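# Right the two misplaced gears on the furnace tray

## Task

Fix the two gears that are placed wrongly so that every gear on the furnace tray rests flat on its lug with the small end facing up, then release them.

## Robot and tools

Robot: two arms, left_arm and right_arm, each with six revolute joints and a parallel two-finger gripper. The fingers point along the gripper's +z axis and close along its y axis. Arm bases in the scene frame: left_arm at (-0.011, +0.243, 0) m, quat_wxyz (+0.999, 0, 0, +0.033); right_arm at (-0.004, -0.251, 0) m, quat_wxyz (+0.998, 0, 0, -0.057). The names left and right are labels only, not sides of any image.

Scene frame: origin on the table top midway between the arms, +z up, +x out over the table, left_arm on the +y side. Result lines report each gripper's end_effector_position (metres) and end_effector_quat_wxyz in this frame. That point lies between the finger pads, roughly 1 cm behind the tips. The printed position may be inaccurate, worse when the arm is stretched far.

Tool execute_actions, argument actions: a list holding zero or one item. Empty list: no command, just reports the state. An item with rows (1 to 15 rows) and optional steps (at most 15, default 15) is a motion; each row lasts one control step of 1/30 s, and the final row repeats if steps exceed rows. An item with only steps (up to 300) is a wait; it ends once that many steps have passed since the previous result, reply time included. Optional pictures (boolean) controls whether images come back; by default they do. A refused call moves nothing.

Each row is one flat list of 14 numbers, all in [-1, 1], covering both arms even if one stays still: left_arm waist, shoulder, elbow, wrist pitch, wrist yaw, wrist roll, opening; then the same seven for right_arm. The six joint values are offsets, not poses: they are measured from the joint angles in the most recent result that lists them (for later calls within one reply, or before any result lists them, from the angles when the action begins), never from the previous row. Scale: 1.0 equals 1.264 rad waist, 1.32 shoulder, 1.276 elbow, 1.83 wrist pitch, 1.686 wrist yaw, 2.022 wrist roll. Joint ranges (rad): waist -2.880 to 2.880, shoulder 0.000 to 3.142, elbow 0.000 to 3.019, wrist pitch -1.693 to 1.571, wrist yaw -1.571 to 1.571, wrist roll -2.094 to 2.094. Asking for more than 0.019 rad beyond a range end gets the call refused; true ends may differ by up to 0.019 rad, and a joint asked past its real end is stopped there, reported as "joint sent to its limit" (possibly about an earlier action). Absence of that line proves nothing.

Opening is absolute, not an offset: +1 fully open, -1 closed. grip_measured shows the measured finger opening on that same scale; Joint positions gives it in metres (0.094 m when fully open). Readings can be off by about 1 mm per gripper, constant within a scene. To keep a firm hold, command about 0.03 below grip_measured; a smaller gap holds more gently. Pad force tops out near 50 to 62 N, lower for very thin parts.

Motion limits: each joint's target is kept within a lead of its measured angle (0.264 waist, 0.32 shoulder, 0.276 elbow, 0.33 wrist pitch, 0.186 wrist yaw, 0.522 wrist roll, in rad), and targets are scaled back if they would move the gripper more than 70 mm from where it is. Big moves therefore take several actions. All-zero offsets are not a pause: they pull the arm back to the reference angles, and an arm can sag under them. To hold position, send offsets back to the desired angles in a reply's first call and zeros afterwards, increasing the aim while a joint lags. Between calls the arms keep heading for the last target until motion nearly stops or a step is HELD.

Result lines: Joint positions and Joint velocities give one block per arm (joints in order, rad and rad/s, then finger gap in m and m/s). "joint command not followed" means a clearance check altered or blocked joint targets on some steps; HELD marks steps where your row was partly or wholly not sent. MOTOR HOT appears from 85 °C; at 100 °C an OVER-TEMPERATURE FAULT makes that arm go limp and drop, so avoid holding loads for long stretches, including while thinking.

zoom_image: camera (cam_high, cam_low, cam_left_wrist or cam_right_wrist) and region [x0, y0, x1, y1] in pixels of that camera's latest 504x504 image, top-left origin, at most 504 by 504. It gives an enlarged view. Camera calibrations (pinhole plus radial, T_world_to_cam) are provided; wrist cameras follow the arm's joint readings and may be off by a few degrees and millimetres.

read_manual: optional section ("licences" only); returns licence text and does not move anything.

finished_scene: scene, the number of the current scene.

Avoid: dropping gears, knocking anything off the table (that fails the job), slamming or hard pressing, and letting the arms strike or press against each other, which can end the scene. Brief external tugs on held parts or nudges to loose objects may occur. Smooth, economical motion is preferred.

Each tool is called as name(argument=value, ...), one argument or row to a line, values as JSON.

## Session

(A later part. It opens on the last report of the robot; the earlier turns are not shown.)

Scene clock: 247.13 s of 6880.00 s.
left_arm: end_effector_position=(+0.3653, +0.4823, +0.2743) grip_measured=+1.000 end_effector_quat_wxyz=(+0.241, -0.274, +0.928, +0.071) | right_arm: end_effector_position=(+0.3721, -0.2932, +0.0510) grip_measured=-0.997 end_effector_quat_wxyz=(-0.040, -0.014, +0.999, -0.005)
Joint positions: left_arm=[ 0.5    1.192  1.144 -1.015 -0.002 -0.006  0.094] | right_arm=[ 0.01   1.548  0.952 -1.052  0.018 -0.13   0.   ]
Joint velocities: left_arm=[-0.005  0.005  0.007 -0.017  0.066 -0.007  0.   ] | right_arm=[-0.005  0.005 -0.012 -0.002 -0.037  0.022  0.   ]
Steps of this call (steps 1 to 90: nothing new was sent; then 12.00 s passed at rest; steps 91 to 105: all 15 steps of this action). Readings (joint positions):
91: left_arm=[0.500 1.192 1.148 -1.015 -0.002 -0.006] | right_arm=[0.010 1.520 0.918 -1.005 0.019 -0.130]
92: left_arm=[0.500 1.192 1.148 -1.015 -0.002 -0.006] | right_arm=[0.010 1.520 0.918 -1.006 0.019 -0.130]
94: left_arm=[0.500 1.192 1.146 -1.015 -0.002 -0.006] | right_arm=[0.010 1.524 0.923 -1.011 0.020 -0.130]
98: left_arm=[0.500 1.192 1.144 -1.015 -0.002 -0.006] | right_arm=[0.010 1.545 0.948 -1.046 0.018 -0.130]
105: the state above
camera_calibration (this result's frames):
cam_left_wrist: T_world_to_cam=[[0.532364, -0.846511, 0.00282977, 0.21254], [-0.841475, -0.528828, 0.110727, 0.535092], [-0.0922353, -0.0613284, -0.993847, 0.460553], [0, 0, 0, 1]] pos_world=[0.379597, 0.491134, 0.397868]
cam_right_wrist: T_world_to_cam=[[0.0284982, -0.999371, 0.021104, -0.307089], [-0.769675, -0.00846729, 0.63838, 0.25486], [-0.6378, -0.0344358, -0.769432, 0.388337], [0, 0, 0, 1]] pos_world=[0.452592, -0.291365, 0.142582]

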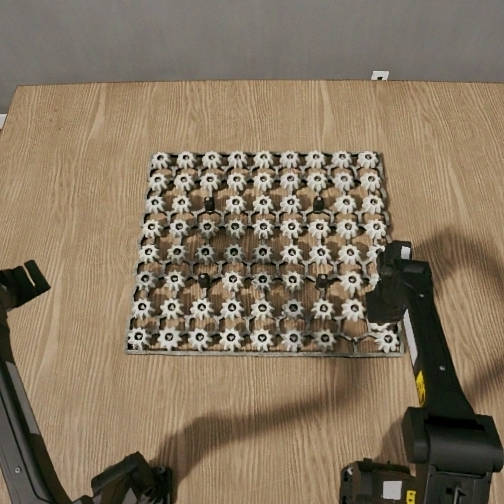

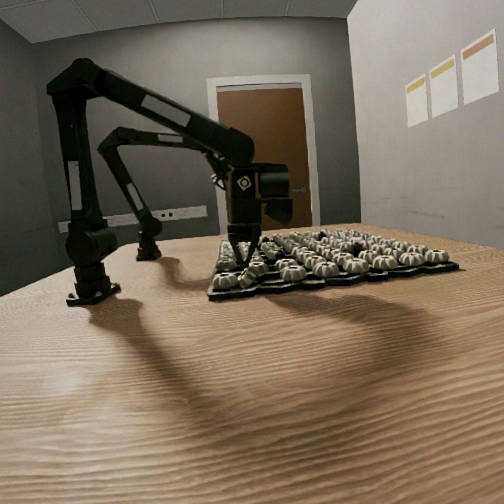

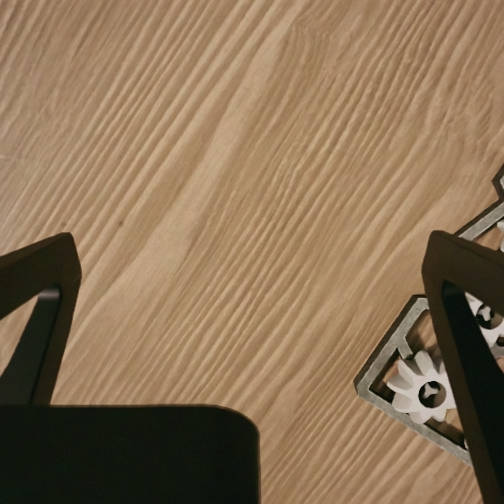

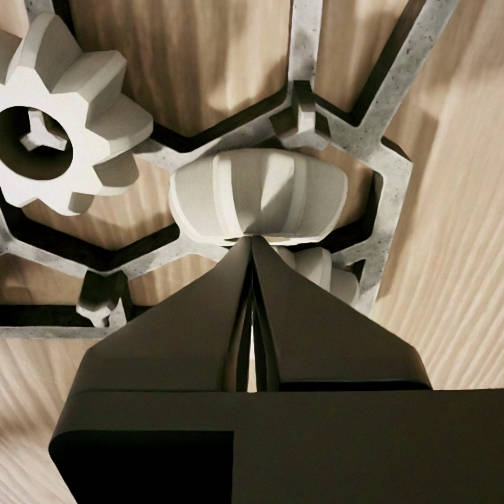

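execute_actions(
  actions=[
    {"rows":[[0,0,0,0,0,0,1,0,-0.05,-0.02,0.02,0,0,-1],[0,0,0,0,0,0,1,0,-0.12,-0.05,0.06,0,0,-0.5],[0,0,0,0,0,0,1,0,-0.19,-0.1,0.11,0,0,0],[0,0,0,0,0,0,1,0,-0.25,-0.16,0.17,0,0,0.5],[0,0,0,0,0,0,1,-0.01,-0.3,-0.23,0.24,0,0,0.55],[0,0,0,0,0,0,1,-0.01,-0.316,-0.3,0.31,0,0,0.55],[0,0,0,0,0,0,1,-0.01,-0.316,-0.345,0.37,0,0,0.55]]},
  ],
)

execute_actions(
  actions=[
    {"steps":15},
  ],
)

Scene clock: 261.17 s of 6880.00 s.
left_arm: end_effector_position=(+0.3644, +0.4817, +0.2722) grip_measured=+1.000 end_effector_quat_wxyz=(+0.239, -0.274, +0.929, +0.070) | right_arm: end_effector_position=(+0.3620, -0.2943, +0.0822) grip_measured=+0.548 end_effector_quat_wxyz=(+0.285, -0.008, +0.957, -0.044)
Joint positions: left_arm=[ 0.5    1.192  1.139 -1.015 -0.002 -0.006  0.094] | right_arm=[ 0.005  1.113  0.521 -0.394  0.019 -0.13   0.073]
Joint velocities: left_arm=[-0.005 -0.005 -0.012  0.017 -0.051 -0.037  0.   ] | right_arm=[-0.005  0.444  0.002 -0.007  0.022  0.037  0.   ]
Steps of this call (steps 1 to 15: the robot went on to your last target; steps 16 to 90: nothing new was sent; then 10.53 s passed at rest; steps 91 to 105: all 15 steps of this action). Readings (joint positions):
91: left_arm=[0.500 1.192 1.144 -1.015 -0.002 -0.006] | right_arm=[0.010 1.542 0.947 -1.051 0.019 -0.130]
92: left_arm=[0.500 1.192 1.143 -1.015 -0.002 -0.006] | right_arm=[0.010 1.526 0.934 -1.030 0.019 -0.130]
94: left_arm=[0.500 1.192 1.141 -1.015 -0.002 -0.006] | right_arm=[0.010 1.437 0.860 -0.908 0.019 -0.130]
98: left_arm=[0.500 1.192 1.139 -1.015 -0.002 -0.006] | right_arm=[0.007 1.119 0.599 -0.518 0.019 -0.130]
105: the state above
camera_calibration (this result's frames):
cam_left_wrist: T_world_to_cam=[[0.532374, -0.846504, 0.00285333, 0.212527], [-0.841076, -0.528573, 0.114897, 0.532945], [-0.0957523, -0.0635679, -0.993373, 0.460589], [0, 0, 0, 1]] pos_world=[0.379205, 0.490884, 0.395696]
cam_right_wrist: T_world_to_cam=[[-0.0180081, -0.994982, 0.0984211, -0.296812], [-0.999229, 0.0213431, 0.032938, 0.368779], [-0.0348734, -0.0977521, -0.9946, 0.187467], [0, 0, 0, 1]] pos_world=[0.369688, -0.284868, 0.20352]

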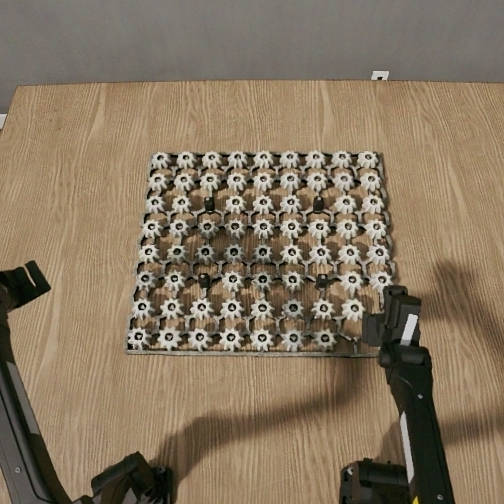

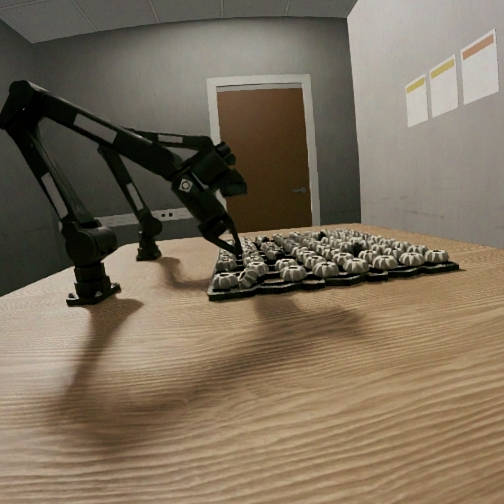

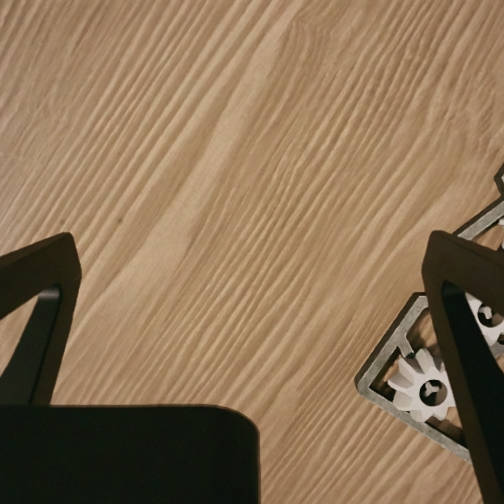

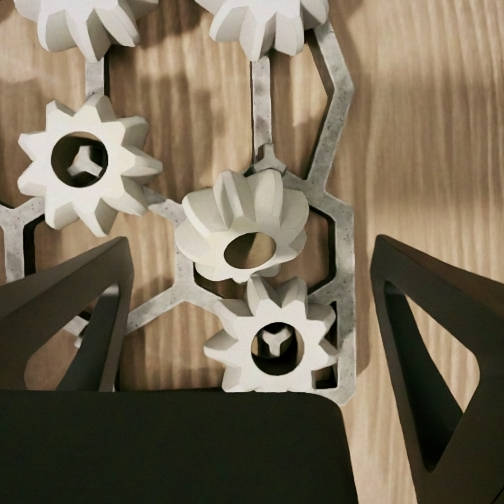

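Scene clock: 261.67 s of 6880.00 s.
left_arm: end_effector_position=(+0.3644, +0.4817, +0.2722) grip_measured=+1.000 end_effector_quat_wxyz=(+0.239, -0.274, +0.929, +0.070) | right_arm: end_effector_position=(+0.3605, -0.2942, +0.0736) grip_measured=+0.548 end_effector_quat_wxyz=(+0.274, -0.008, +0.961, -0.042)
Joint positions: left_arm=[ 0.5    1.192  1.139 -1.015 -0.002 -0.006  0.094] | right_arm=[ 0.005  1.136  0.519 -0.392  0.019 -0.13   0.073]
Joint velocities: left_arm=[-0.005 -0.015 -0.022 -0.017 -0.022 -0.051  0.   ] | right_arm=[-0.005 -0.005 -0.002 -0.007  0.007 -0.007 -0.   ]
Steps of this call (steps 1 to 15: the robot went on to your last target). Readings (joint positions):
1: left_arm=[0.500 1.192 1.139 -1.015 -0.002 -0.006] | right_arm=[0.005 1.126 0.521 -0.394 0.019 -0.130]
2: left_arm=[0.500 1.192 1.139 -1.015 -0.002 -0.006] | right_arm=[0.005 1.134 0.520 -0.394 0.019 -0.130]
4: left_arm=[0.500 1.192 1.139 -1.015 -0.002 -0.006] | right_arm=[0.005 1.137 0.519 -0.394 0.019 -0.130]
8: left_arm=[0.500 1.192 1.139 -1.015 -0.002 -0.006] | right_arm=[0.005 1.136 0.519 -0.392 0.019 -0.130]
15: the state above
camera_calibration (this result's frames):
cam_left_wrist: T_world_to_cam=[[0.532374, -0.846504, 0.00285333, 0.212527], [-0.841076, -0.528573, 0.114897, 0.532945], [-0.0957523, -0.0635679, -0.993373, 0.460589], [0, 0, 0, 1]] pos_world=[0.379205, 0.490884, 0.395696]
cam_right_wrist: T_world_to_cam=[[-0.0157923, -0.995224, 0.0963359, -0.296542], [-0.998221, 0.0212331, 0.0557164, 0.365436], [-0.0574958, -0.0952846, -0.993788, 0.187708], [0, 0, 0, 1]] pos_world=[0.370895, -0.285, 0.194749]

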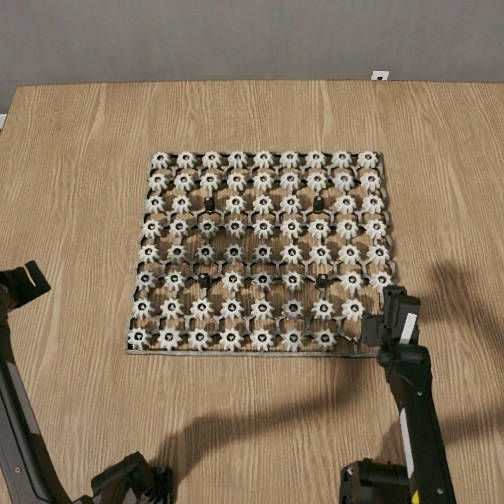

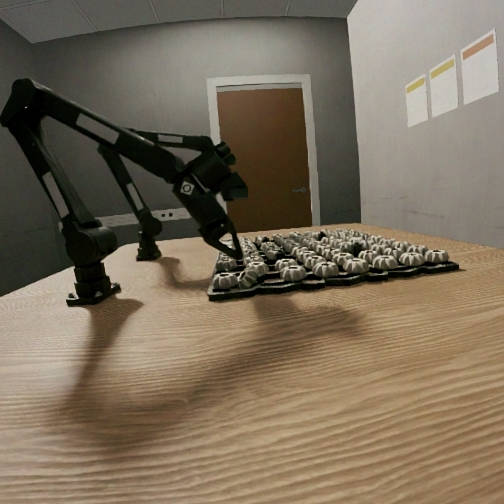

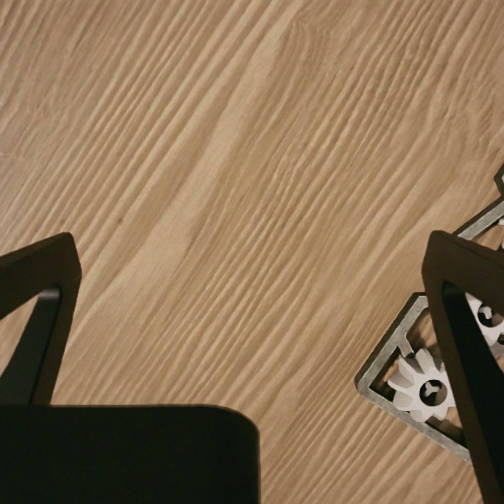

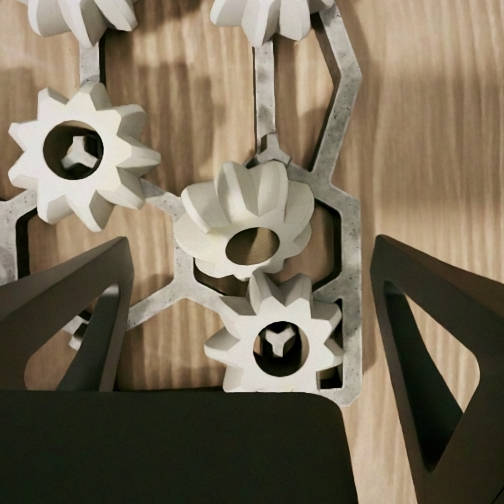

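execute_actions(
  actions=[
    {"rows":[[0,0,0,0,0,0,1,-0.01,0.03,-0.004,0.03,0,0,0.5],[0,0,0,0,0,0,1,-0.01,0.06,-0.008,0.055,0,0,0.5],[0,0,0,0,0,0,1,-0.01,0.09,-0.012,0.08,0,0,0.5],[0,0,0,0,0,0,1,-0.01,0.12,-0.016,0.103,0,0,0.5]]},
  ],
)

execute_actions(
  actions=[
    {"steps":10},
  ],
)

Scene clock: 269.70 s of 6880.00 s.
left_arm: end_effector_position=(+0.3635, +0.4812, +0.2699) grip_measured=+1.000 end_effector_quat_wxyz=(+0.237, -0.274, +0.929, +0.069) | right_arm: end_effector_position=(+0.3756, -0.2976, +0.0304) grip_measured=+0.501 end_effector_quat_wxyz=(+0.269, -0.006, +0.962, -0.042)
Joint positions: left_arm=[ 0.5    1.192  1.135 -1.015 -0.002 -0.006  0.094] | right_arm=[ 0.     1.303  0.504 -0.221  0.019 -0.13   0.071]
Joint velocities: left_arm=[ 0.015 -0.005 -0.007 -0.002  0.022  0.007  0.   ] | right_arm=[-0.005 -0.054  0.002  0.022 -0.037 -0.007  0.   ]
Steps of this call (steps 1 to 15: the robot went on to your last target; steps 16 to 90: nothing new was sent; then 4.53 s passed at rest; steps 91 to 105: all 15 steps of this action). Readings (joint positions):
91: left_arm=[0.500 1.192 1.139 -1.015 -0.002 -0.006] | right_arm=[0.005 1.138 0.519 -0.385 0.019 -0.130]
92: left_arm=[0.500 1.192 1.139 -1.015 -0.002 -0.006] | right_arm=[0.003 1.146 0.519 -0.367 0.019 -0.130]
94: left_arm=[0.500 1.192 1.137 -1.015 -0.002 -0.006] | right_arm=[0.002 1.187 0.519 -0.295 0.019 -0.130]
98: left_arm=[0.500 1.192 1.135 -1.015 -0.002 -0.006] | right_arm=[0.000 1.293 0.516 -0.226 0.019 -0.130]
105: the state above
camera_calibration (this result's frames):
cam_left_wrist: T_world_to_cam=[[0.532386, -0.846497, 0.00287898, 0.212513], [-0.840624, -0.528285, 0.119443, 0.530602], [-0.099587, -0.0660097, -0.992837, 0.460617], [0, 0, 0, 1]] pos_world=[0.378769, 0.490606, 0.393329]
cam_right_wrist: T_world_to_cam=[[-0.0192586, -0.995265, 0.0952742, -0.294217], [-0.997415, 0.025723, 0.0670954, 0.383709], [-0.0692285, -0.0937358, -0.993187, 0.150202], [0, 0, 0, 1]] pos_world=[0.387449, -0.288614, 0.151465]

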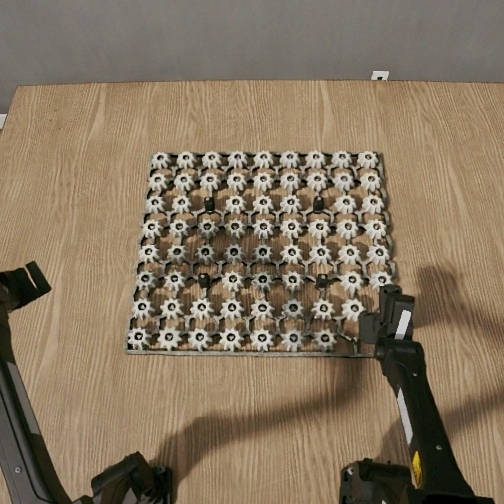

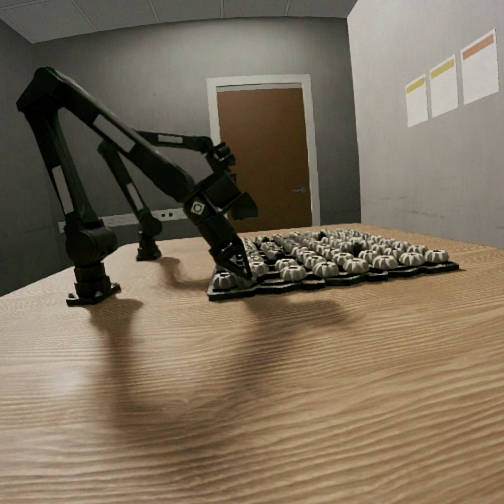

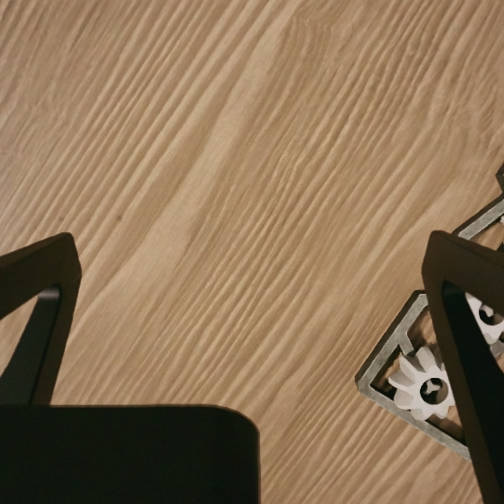

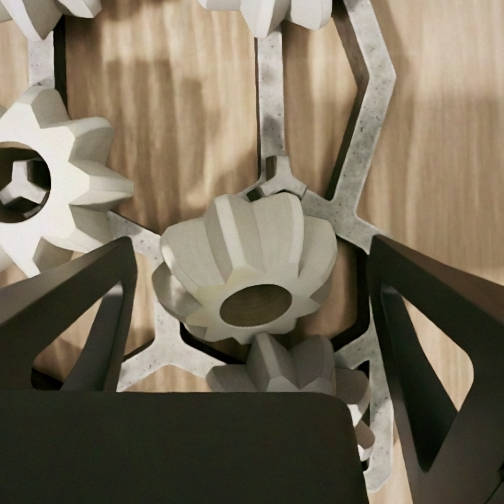

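Scene clock: 270.03 s of 6880.00 s.
left_arm: end_effector_position=(+0.3635, +0.4812, +0.2699) grip_measured=+1.000 end_effector_quat_wxyz=(+0.237, -0.274, +0.929, +0.069) | right_arm: end_effector_position=(+0.3763, -0.2976, +0.0321) grip_measured=+0.501 end_effector_quat_wxyz=(+0.272, -0.006, +0.961, -0.043)
Joint positions: left_arm=[ 0.5    1.192  1.135 -1.015 -0.002 -0.006  0.094] | right_arm=[ 0.     1.298  0.504 -0.22   0.019 -0.13   0.071]
Joint velocities: left_arm=[-0.024  0.005 -0.002 -0.017  0.022  0.007  0.   ] | right_arm=[ 0.005 -0.015 -0.002 -0.002 -0.007  0.007 -0.   ]
Steps of this call (steps 1 to 10: the robot went on to your last target). Readings (joint positions):
1: left_arm=[0.500 1.192 1.135 -1.015 -0.002 -0.006] | right_arm=[0.000 1.301 0.504 -0.221 0.019 -0.130]
2: left_arm=[0.500 1.192 1.135 -1.015 -0.002 -0.006] | right_arm=[0.000 1.299 0.504 -0.220 0.019 -0.130]
4: left_arm=[0.500 1.192 1.135 -1.015 -0.002 -0.006] | right_arm=[0.000 1.298 0.504 -0.220 0.019 -0.130]
8: left_arm=[0.500 1.192 1.135 -1.015 -0.002 -0.006] | right_arm=[0.000 1.298 0.504 -0.220 0.019 -0.130]
10: the state above
camera_calibration (this result's frames):
cam_left_wrist: T_world_to_cam=[[0.532386, -0.846497, 0.00287898, 0.212513], [-0.840624, -0.528285, 0.119443, 0.530602], [-0.099587, -0.0660097, -0.992837, 0.460617], [0, 0, 0, 1]] pos_world=[0.378769, 0.490606, 0.393329]
cam_right_wrist: T_world_to_cam=[[-0.0198018, -0.995203, 0.0958066, -0.294242], [-0.99778, 0.0257646, 0.061407, 0.384658], [-0.0635808, -0.094378, -0.993504, 0.149637], [0, 0, 0, 1]] pos_world=[0.387492, -0.288619, 0.153235]

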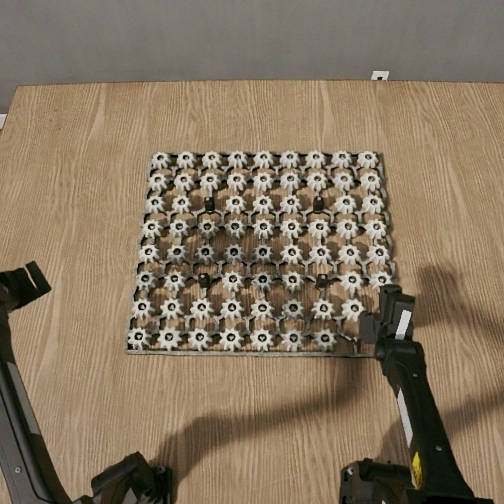

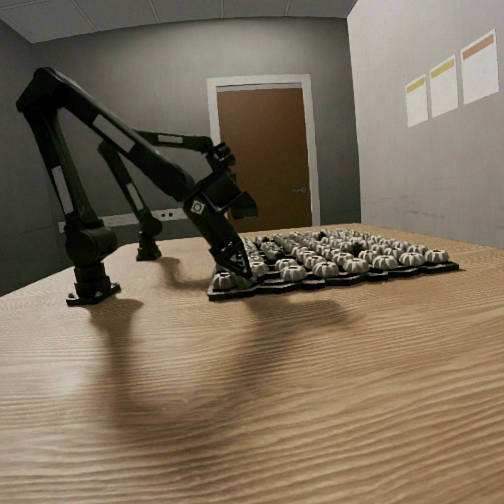

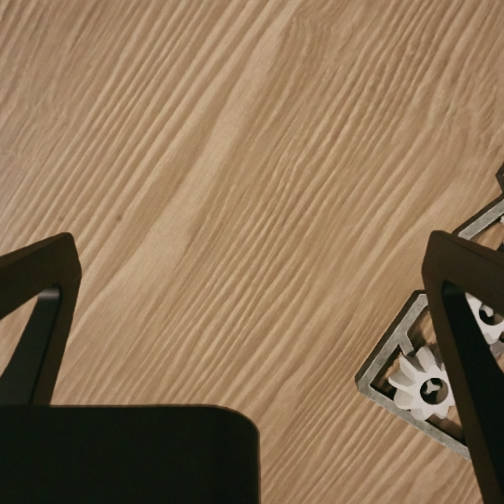

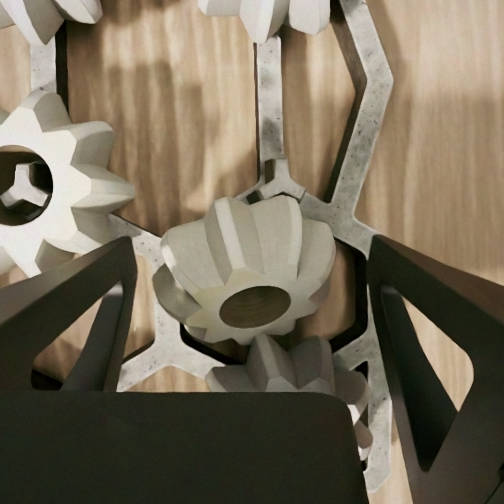

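execute_actions(
  actions=[
    {"rows":[[0,0,0,0,0,0,1,0,0.012,0,0.01,0,0,0.5],[0,0,0,0,0,0,1,0,0.024,0,0.02,0,0,0.5],[0,0,0,0,0,0,1,0,0.024,0,0.02,0,0,0.5],[0,0,0,0,0,0,1,0,0.024,0,0.02,0,0,0.5],[0,0,0,0,0,0,1,0,0.024,0,0.02,0,0,0.35],[0,0,0,0,0,0,1,0,0.024,0,0.02,0,0,0.25],[0,0,0,0,0,0,1,0,0.024,0,0.02,0,0,0.16]]},
  ],
)

Scene clock: 275.00 s of 6880.00 s.
left_arm: end_effector_position=(+0.3626, +0.4806, +0.2676) grip_measured=+1.000 end_effector_quat_wxyz=(+0.235, -0.274, +0.930, +0.069) | right_arm: end_effector_position=(+0.3789, -0.2977, +0.0276) grip_measured=+0.162 end_effector_quat_wxyz=(+0.272, -0.006, +0.961, -0.042)
Joint positions: left_arm=[ 0.5    1.192  1.13  -1.015 -0.002 -0.006  0.094] | right_arm=[ 0.     1.319  0.504 -0.198  0.018 -0.13   0.055]
Joint velocities: left_arm=[-0.005  0.005 -0.017  0.002  0.051 -0.051  0.   ] | right_arm=[-0.005 -0.005  0.017  0.002 -0.007 -0.051 -0.   ]
Steps of this call (steps 1 to 15: the robot went on to your last target; steps 16 to 90: nothing new was sent; then 1.47 s passed at rest; steps 91 to 105: all 15 steps of this action). Readings (joint positions):
91: left_arm=[0.500 1.192 1.135 -1.015 -0.002 -0.006] | right_arm=[0.000 1.298 0.504 -0.220 0.019 -0.130]
92: left_arm=[0.500 1.192 1.134 -1.015 -0.002 -0.006] | right_arm=[0.000 1.300 0.504 -0.216 0.019 -0.130]
94: left_arm=[0.500 1.192 1.132 -1.015 -0.002 -0.006] | right_arm=[0.000 1.307 0.504 -0.205 0.019 -0.130]
98: left_arm=[0.500 1.192 1.130 -1.015 -0.002 -0.006] | right_arm=[0.000 1.318 0.504 -0.200 0.018 -0.130]
105: the state above
camera_calibration (this result's frames):
cam_left_wrist: T_world_to_cam=[[0.532397, -0.84649, 0.00290456, 0.212499], [-0.840154, -0.527986, 0.123986, 0.528259], [-0.10342, -0.0684502, -0.99228, 0.460635], [0, 0, 0, 1]] pos_world=[0.378324, 0.490323, 0.390964]
cam_right_wrist: T_world_to_cam=[[-0.0191569, -0.995325, 0.0946652, -0.294033], [-0.997901, 0.0248918, 0.0597763, 0.387281], [-0.0618532, -0.0933214, -0.993713, 0.144988], [0, 0, 0, 1]] pos_world=[0.389804, -0.288768, 0.148761]

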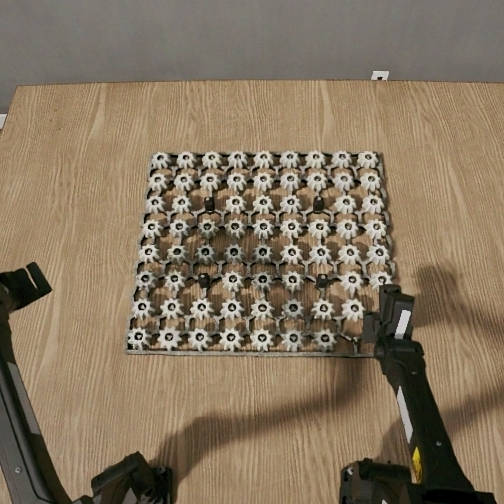

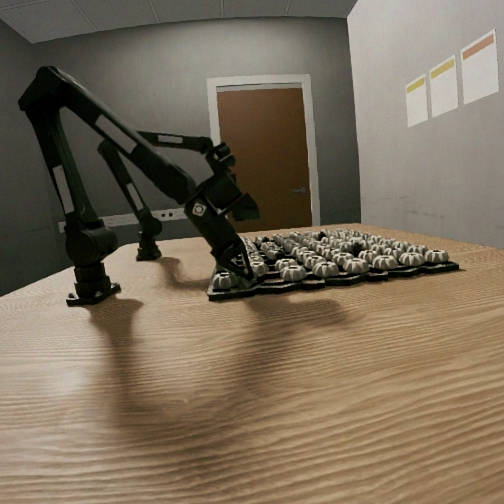

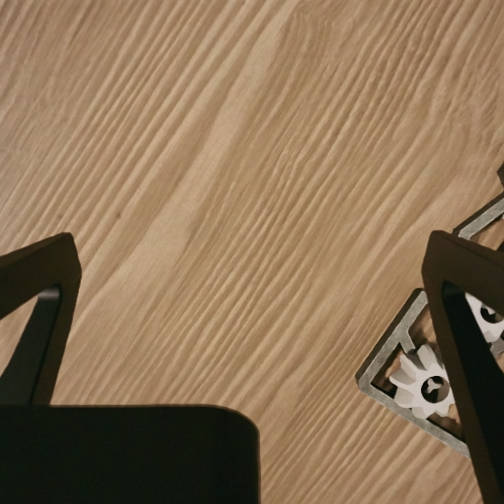

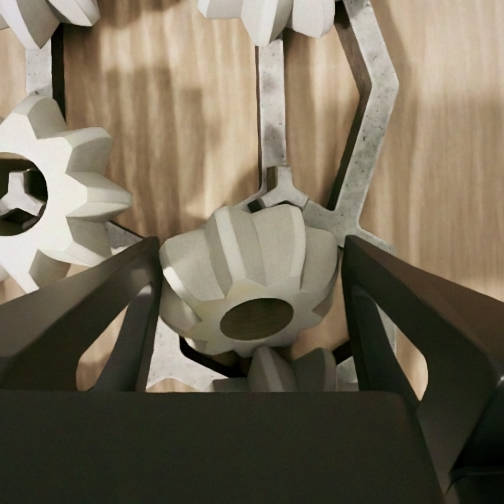

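execute_actions(
  actions=[
    {"rows":[[0,0,0,0,0,0,1,0,0,0,0,0,0,0.12],[0,0,0,0,0,0,1,0,0,0,0,0,0,0.1],[0,0,0,0,0,0,1,0,0,0,0,0,0,0.08],[0,0,0,0,0,0,1,0,0,0,0,0,0,0.06],[0,0,0,0,0,0,1,0,0,0,0,0,0,0.04]],"steps":12},
  ],
)

Scene clock: 278.10 s of 6880.00 s.
left_arm: end_effector_position=(+0.3617, +0.4800, +0.2653) grip_measured=+1.000 end_effector_quat_wxyz=(+0.233, -0.275, +0.930, +0.068) | right_arm: end_effector_position=(+0.3790, -0.2975, +0.0279) grip_measured=+0.058 end_effector_quat_wxyz=(+0.273, -0.006, +0.961, -0.041)
Joint positions: left_arm=[ 0.5    1.192  1.126 -1.015 -0.002 -0.006  0.094] | right_arm=[ 0.     1.318  0.504 -0.198  0.017 -0.13   0.05 ]
Joint velocities: left_arm=[-0.005 -0.005  0.007  0.002 -0.022  0.022  0.   ] | right_arm=[-0.005  0.005 -0.002 -0.007 -0.037  0.051  0.   ]
Steps of this call (steps 1 to 15: the robot went on to your last target; steps 16 to 81: nothing new was sent; steps 82 to 93: all 12 steps of this action). Readings (joint positions):
82: left_arm=[0.500 1.192 1.130 -1.015 -0.002 -0.006] | right_arm=[0.000 1.319 0.504 -0.198 0.017 -0.130]
83: left_arm=[0.500 1.192 1.130 -1.015 -0.002 -0.006] | right_arm=[0.000 1.319 0.504 -0.198 0.017 -0.130]
85: left_arm=[0.500 1.192 1.128 -1.015 -0.002 -0.006] | right_arm=[0.000 1.318 0.504 -0.198 0.017 -0.130]
89: left_arm=[0.500 1.192 1.126 -1.015 -0.002 -0.006] | right_arm=[0.000 1.318 0.504 -0.198 0.017 -0.130]
93: the state above
camera_calibration (this result's frames):
cam_left_wrist: T_world_to_cam=[[0.532408, -0.846483, 0.00293009, 0.212486], [-0.839666, -0.527676, 0.128527, 0.525916], [-0.10725, -0.0708893, -0.991702, 0.460642], [0, 0, 0, 1]] pos_world=[0.377869, 0.490033, 0.388602]
cam_right_wrist: T_world_to_cam=[[-0.0189597, -0.995432, 0.0935748, -0.293947], [-0.997962, 0.0245454, 0.0589077, 0.387306], [-0.0609355, -0.0922672, -0.993868, 0.145254], [0, 0, 0, 1]] pos_world=[0.389794, -0.288709, 0.149054]

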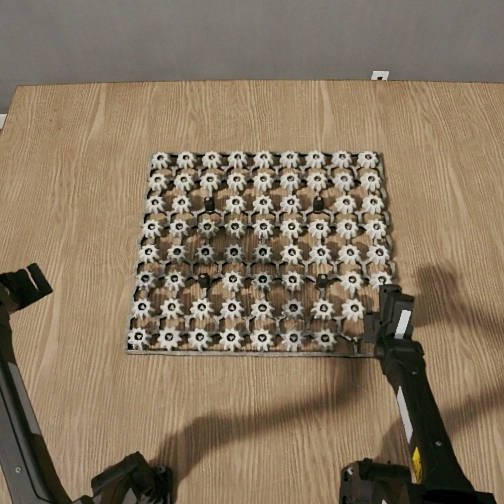

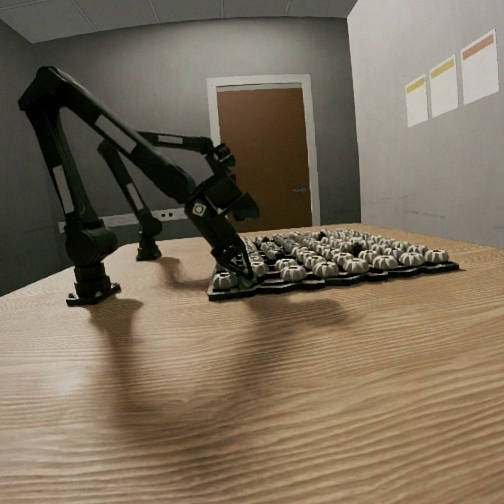

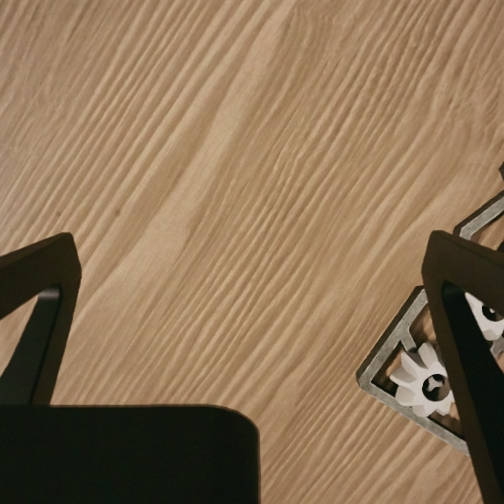

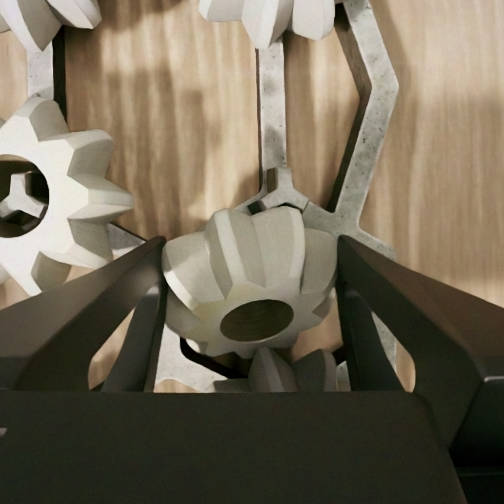

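execute_actions(
  actions=[
    {"rows":[[0,0,0,0,0,0,1,0,0,0,0,0,0,0.02],[0,0,0,0,0,0,1,0,0,0,0,0,0,0.02],[0,0,0,0,0,0,1,0,0,0,0,0,0,0.02],[0,0,0,0,0,0,1,0,-0.015,0.01,0,0,0,0.02],[0,0,0,0,0,0,1,0,-0.03,0.015,0,0,0,0.02],[0,0,0,0,0,0,1,0,-0.045,0.02,0,0,0,0.02],[0,0,0,0,0,0,1,0,-0.06,0.025,0,0,0,0.02],[0,0,0,0,0,0,1,0,-0.075,0.03,0,0,0,0.02],[0,0,0,0,0,0,1,0,-0.09,0.035,0,0,0,0.02],[0,0,0,0,0,0,1,0,-0.105,0.04,0,0,0,0.02]]},
  ],
)

Scene clock: 284.37 s of 6880.00 s.
left_arm: end_effector_position=(+0.3607, +0.4794, +0.2630) grip_measured=+1.000 end_effector_quat_wxyz=(+0.231, -0.275, +0.931, +0.068) | right_arm: end_effector_position=(+0.3930, -0.2995, +0.0889) grip_measured=+0.022 end_effector_quat_wxyz=(+0.349, -0.005, +0.936, -0.052)
Joint positions: left_arm=[ 0.5    1.192  1.121 -1.015 -0.002 -0.006  0.094] | right_arm=[ 0.     1.161  0.511 -0.199  0.019 -0.13   0.048]
Joint velocities: left_arm=[ 0.005  0.005 -0.017  0.022 -0.051 -0.022  0.   ] | right_arm=[-0.015 -0.142  0.081  0.012 -0.051 -0.022  0.   ]
Steps of this call (steps 1 to 15: the robot went on to your last target; steps 16 to 90: nothing new was sent; then 2.77 s passed at rest; steps 91 to 105: all 15 steps of this action). Readings (joint positions):
91: left_arm=[0.500 1.192 1.126 -1.015 -0.002 -0.006] | right_arm=[0.000 1.318 0.504 -0.198 0.017 -0.130]
92: left_arm=[0.500 1.192 1.125 -1.015 -0.002 -0.006] | right_arm=[0.000 1.318 0.504 -0.198 0.017 -0.130]
94: left_arm=[0.500 1.192 1.124 -1.015 -0.002 -0.006] | right_arm=[0.000 1.317 0.504 -0.198 0.017 -0.130]
98: left_arm=[0.500 1.192 1.122 -1.015 -0.002 -0.006] | right_arm=[0.000 1.287 0.504 -0.199 0.019 -0.130]
105: the state above
camera_calibration (this result's frames):
cam_left_wrist: T_world_to_cam=[[0.532419, -0.846476, 0.00295555, 0.212472], [-0.839161, -0.527354, 0.133066, 0.523573], [-0.111078, -0.0733269, -0.991103, 0.460638], [0, 0, 0, 1]] pos_world=[0.377405, 0.489738, 0.386242]
cam_right_wrist: T_world_to_cam=[[-0.036379, -0.99333, 0.109414, -0.295299], [-0.994447, 0.0251638, -0.10219, 0.41087], [0.098755, -0.112524, -0.988729, 0.137235], [0, 0, 0, 1]] pos_world=[0.384293, -0.288227, 0.209985]

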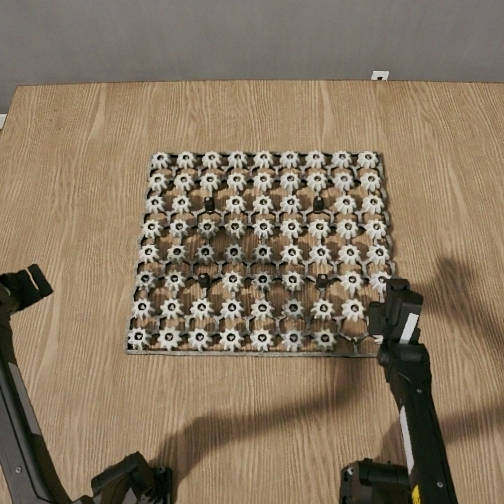

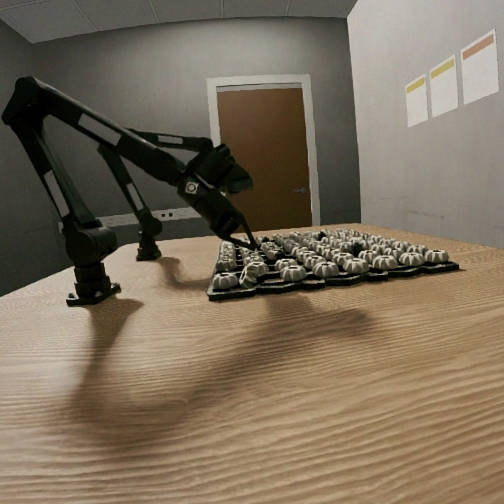

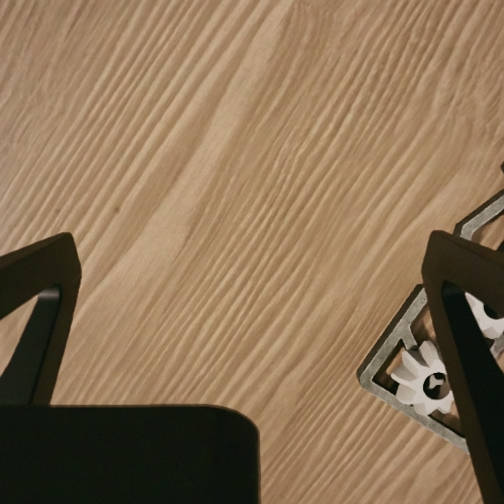

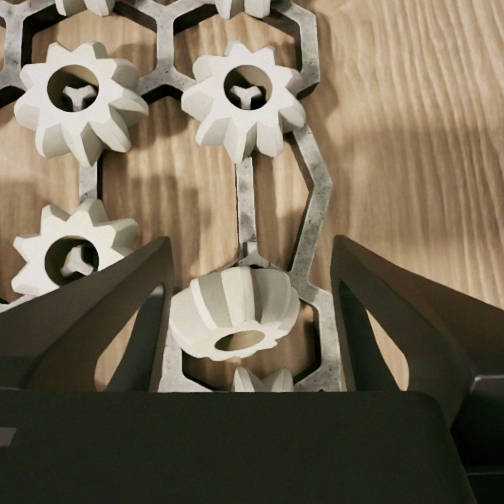

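execute_actions(
  actions=[
    {"rows":[[0,0,0,0,0,0,1,0,0,0,0,0,0,0.45],[0,0,0,0,0,0,1,0,0,0,0,0,0,0.45],[0,0,0,0,0,0,1,0,0,0,0,0,0,0.45],[0,0,0,0,0,0,1,0,0.02,0,0,0,0,0.45],[0,0,0,0,0,0,1,0,0.04,0,0,0,0,0.45],[0,0,0,0,0,0,1,0,0.06,-0.005,0.005,0,0,0.45],[0,0,0,0,0,0,1,0,0.08,-0.01,0.01,0,0,0.45],[0,0,0,0,0,0,1,0,0.1,-0.015,0.015,0,0,0.45],[0,0,0,0,0,0,1,0,0.12,-0.02,0.02,0,0,0.45],[0,0,0,0,0,0,1,0,0.14,-0.02,0.02,0,0,0.45]]},
  ],
)

execute_actions(
  actions=[],
)

Scene clock: 293.93 s of 6880.00 s.
left_arm: end_effector_position=(+0.3599, +0.4788, +0.2610) grip_measured=+1.000 end_effector_quat_wxyz=(+0.229, -0.275, +0.931, +0.067) | right_arm: end_effector_position=(+0.3770, -0.2952, +0.0178) grip_measured=+0.449 end_effector_quat_wxyz=(+0.266, -0.007, +0.963, -0.036)
Joint positions: left_arm=[ 0.5    1.192  1.117 -1.015 -0.002 -0.006  0.094] | right_arm=[ 0.001  1.345  0.497 -0.178  0.008 -0.129  0.068]
Joint velocities: left_arm=[ 0.015  0.005  0.007  0.002  0.007 -0.007  0.   ] | right_arm=[-0.005 -0.054 -0.037  0.012  0.125 -0.022 -0.   ]
Steps of this call (steps 1 to 15: the robot went on to your last target; steps 16 to 90: nothing new was sent; then 6.07 s passed at rest; steps 91 to 105: all 15 steps of this action). Readings (joint positions):
91: left_arm=[0.500 1.192 1.121 -1.015 -0.002 -0.006] | right_arm=[0.000 1.168 0.514 -0.199 0.019 -0.130]
92: left_arm=[0.500 1.192 1.121 -1.015 -0.002 -0.006] | right_arm=[0.000 1.167 0.514 -0.199 0.019 -0.130]
94: left_arm=[0.500 1.192 1.120 -1.015 -0.002 -0.006] | right_arm=[0.000 1.168 0.514 -0.199 0.019 -0.130]
98: left_arm=[0.500 1.192 1.117 -1.015 -0.002 -0.006] | right_arm=[0.000 1.211 0.514 -0.194 0.019 -0.130]
105: the state above
camera_calibration (this result's frames):
cam_left_wrist: T_world_to_cam=[[0.53243, -0.846469, 0.00297884, 0.212459], [-0.838683, -0.527049, 0.137223, 0.521426], [-0.114585, -0.0755601, -0.990536, 0.460625], [0, 0, 0, 1]] pos_world=[0.376972, 0.489462, 0.384081]
cam_right_wrist: T_world_to_cam=[[-0.0127876, -0.996399, 0.0838192, -0.293235], [-0.997158, 0.0189313, 0.0729174, 0.383636], [-0.0742416, -0.0826485, -0.99381, 0.143139], [0, 0, 0, 1]] pos_world=[0.389423, -0.287611, 0.138858]

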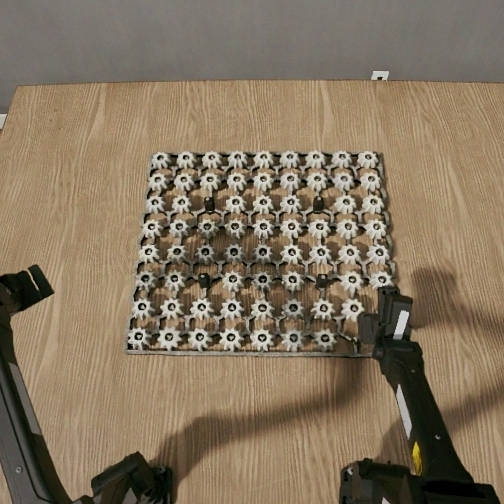

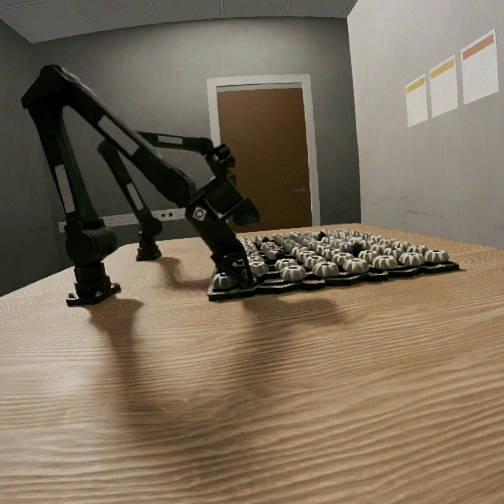

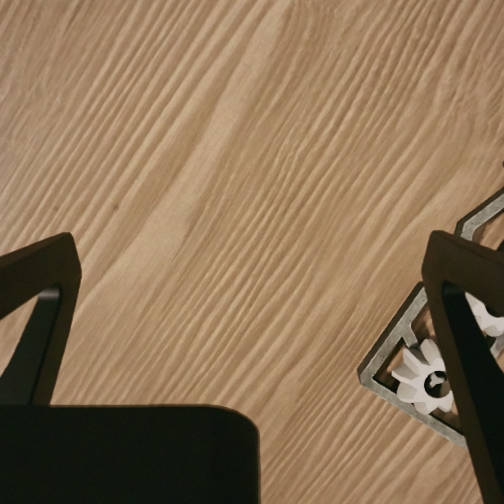

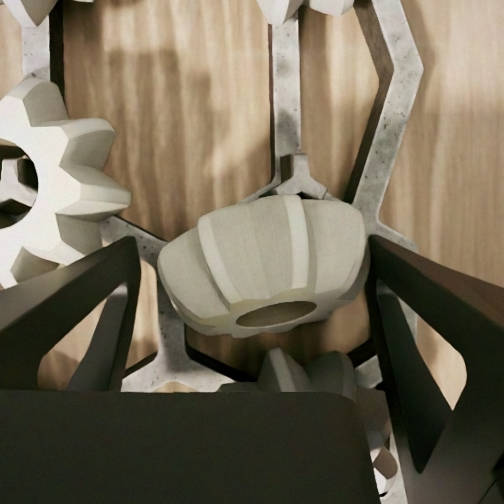

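Scene clock: 293.93 s of 6880.00 s.
left_arm: end_effector_position=(+0.3599, +0.4788, +0.2610) grip_measured=+1.000 end_effector_quat_wxyz=(+0.229, -0.275, +0.931, +0.067) | right_arm: end_effector_position=(+0.3770, -0.2952, +0.0178) grip_measured=+0.449 end_effector_quat_wxyz=(+0.266, -0.007, +0.963, -0.036)
Joint positions: left_arm=[ 0.5    1.192  1.117 -1.015 -0.002 -0.006  0.094] | right_arm=[ 0.001  1.345  0.497 -0.178  0.008 -0.129  0.068]
Joint velocities: left_arm=[ 0.015  0.005  0.007  0.002  0.007 -0.007  0.   ] | right_arm=[-0.005 -0.054 -0.037  0.012  0.125 -0.022 -0.   ]
camera_calibration (this result's frames):
cam_left_wrist: T_world_to_cam=[[0.53243, -0.846469, 0.00297884, 0.212459], [-0.838683, -0.527049, 0.137223, 0.521426], [-0.114585, -0.0755601, -0.990536, 0.460625], [0, 0, 0, 1]] pos_world=[0.376972, 0.489462, 0.384081]
cam_right_wrist: T_world_to_cam=[[-0.0127876, -0.996399, 0.0838192, -0.293235], [-0.997158, 0.0189313, 0.0729174, 0.383636], [-0.0742416, -0.0826485, -0.99381, 0.143139], [0, 0, 0, 1]] pos_world=[0.389423, -0.287611, 0.138858]

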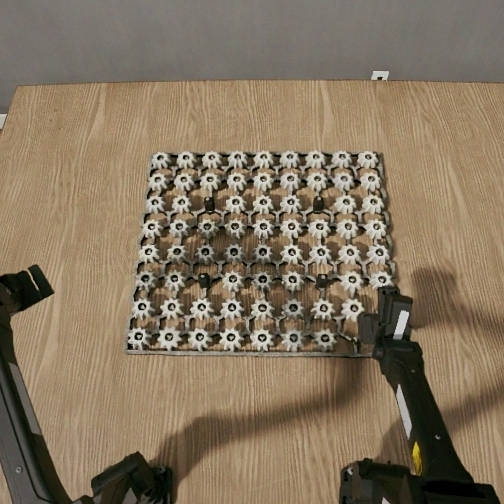

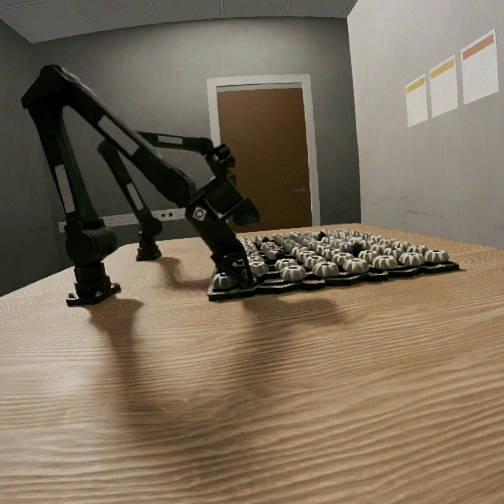

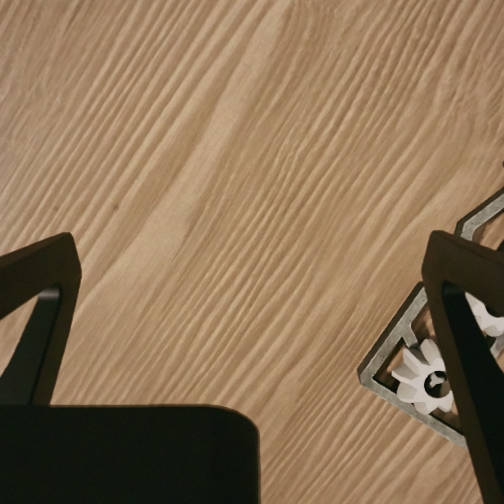

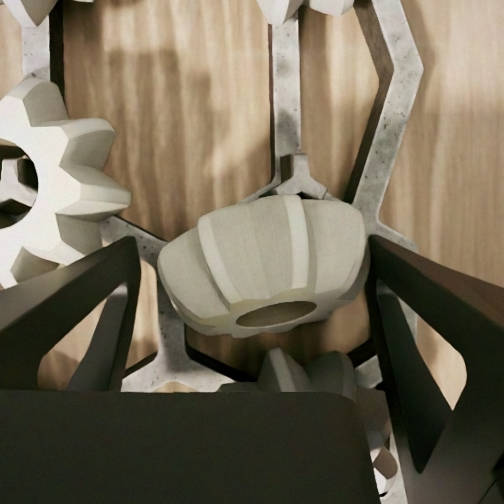

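execute_actions(
  actions=[
    {"rows":[[0,0,0,0,0,0,1,0,-0.005,0,0,0,0,0.35],[0,0,0,0,0,0,1,0,-0.005,0,0,0,0,0.28],[0,0,0,0,0,0,1,0,-0.005,0,0,0,0,0.23],[0,0,0,0,0,0,1,0,-0.005,0,0,0,0,0.2],[0,0,0,0,0,0,1,0,-0.005,0,0,0,0,0.18],[0,0,0,0,0,0,1,0,-0.005,0,0,0,0,0.16],[0,0,0,0,0,0,1,0,-0.005,0,0,0,0,0.14],[0,0,0,0,0,0,1,0,-0.005,0,0,0,0,0.12]]},
  ],
)

Scene clock: 299.13 s of 6880.00 s.
left_arm: end_effector_position=(+0.3595, +0.4786, +0.2602) grip_measured=+1.000 end_effector_quat_wxyz=(+0.228, -0.275, +0.932, +0.067) | right_arm: end_effector_position=(+0.3774, -0.2951, +0.0196) grip_measured=+0.179 end_effector_quat_wxyz=(+0.269, -0.007, +0.963, -0.036)
Joint positions: left_arm=[ 0.5    1.192  1.115 -1.015 -0.002 -0.006  0.094] | right_arm=[ 0.001  1.34   0.496 -0.178  0.006 -0.129  0.055]
Joint velocities: left_arm=[-0.005 -0.015 -0.032 -0.002 -0.022  0.095  0.   ] | right_arm=[-0.015 -0.015 -0.002  0.017 -0.037 -0.007 -0.001]
Steps of this call (steps 1 to 15: the robot went on to your last target; steps 16 to 90: nothing new was sent; then 1.70 s passed at rest; steps 91 to 105: all 15 steps of this action). Readings (joint positions):
91: left_arm=[0.500 1.192 1.117 -1.015 -0.002 -0.006] | right_arm=[0.001 1.344 0.496 -0.178 0.009 -0.129]
92: left_arm=[0.500 1.192 1.117 -1.015 -0.002 -0.006] | right_arm=[0.001 1.343 0.496 -0.178 0.009 -0.129]
94: left_arm=[0.500 1.192 1.117 -1.015 -0.002 -0.006] | right_arm=[0.001 1.340 0.496 -0.178 0.008 -0.129]
98: left_arm=[0.500 1.192 1.117 -1.015 -0.002 -0.006] | right_arm=[0.001 1.340 0.496 -0.178 0.006 -0.129]
105: the state above
camera_calibration (this result's frames):
cam_left_wrist: T_world_to_cam=[[0.532434, -0.846466, 0.00298729, 0.212455], [-0.838505, -0.526936, 0.138735, 0.520645], [-0.11586, -0.0763718, -0.990325, 0.460618], [0, 0, 0, 1]] pos_world=[0.376813, 0.489361, 0.383296]
cam_right_wrist: T_world_to_cam=[[-0.0126161, -0.996441, 0.0833397, -0.293297], [-0.997524, 0.0183089, 0.0679011, 0.383983], [-0.0691854, -0.0822767, -0.994205, 0.143166], [0, 0, 0, 1]] pos_world=[0.389237, -0.287505, 0.140706]

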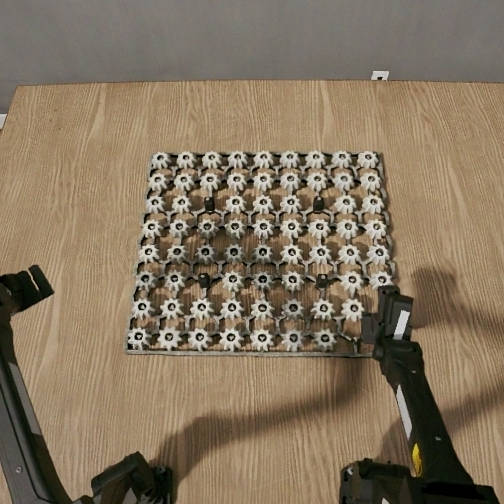

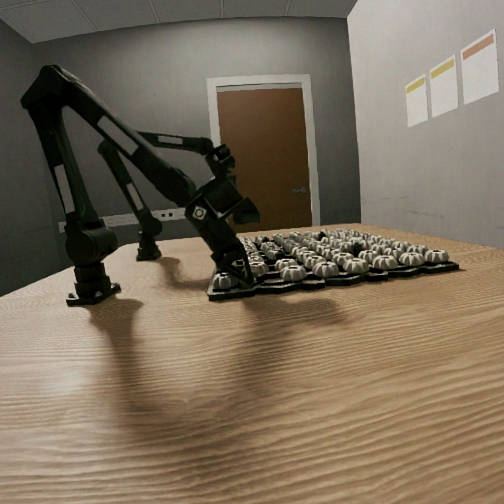

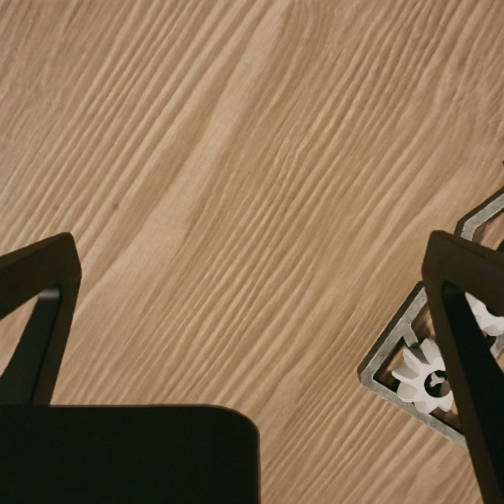

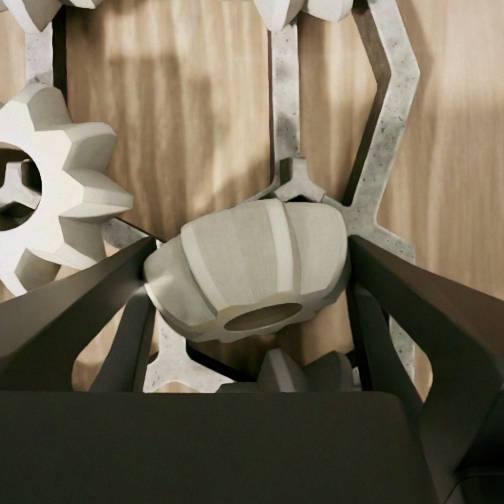

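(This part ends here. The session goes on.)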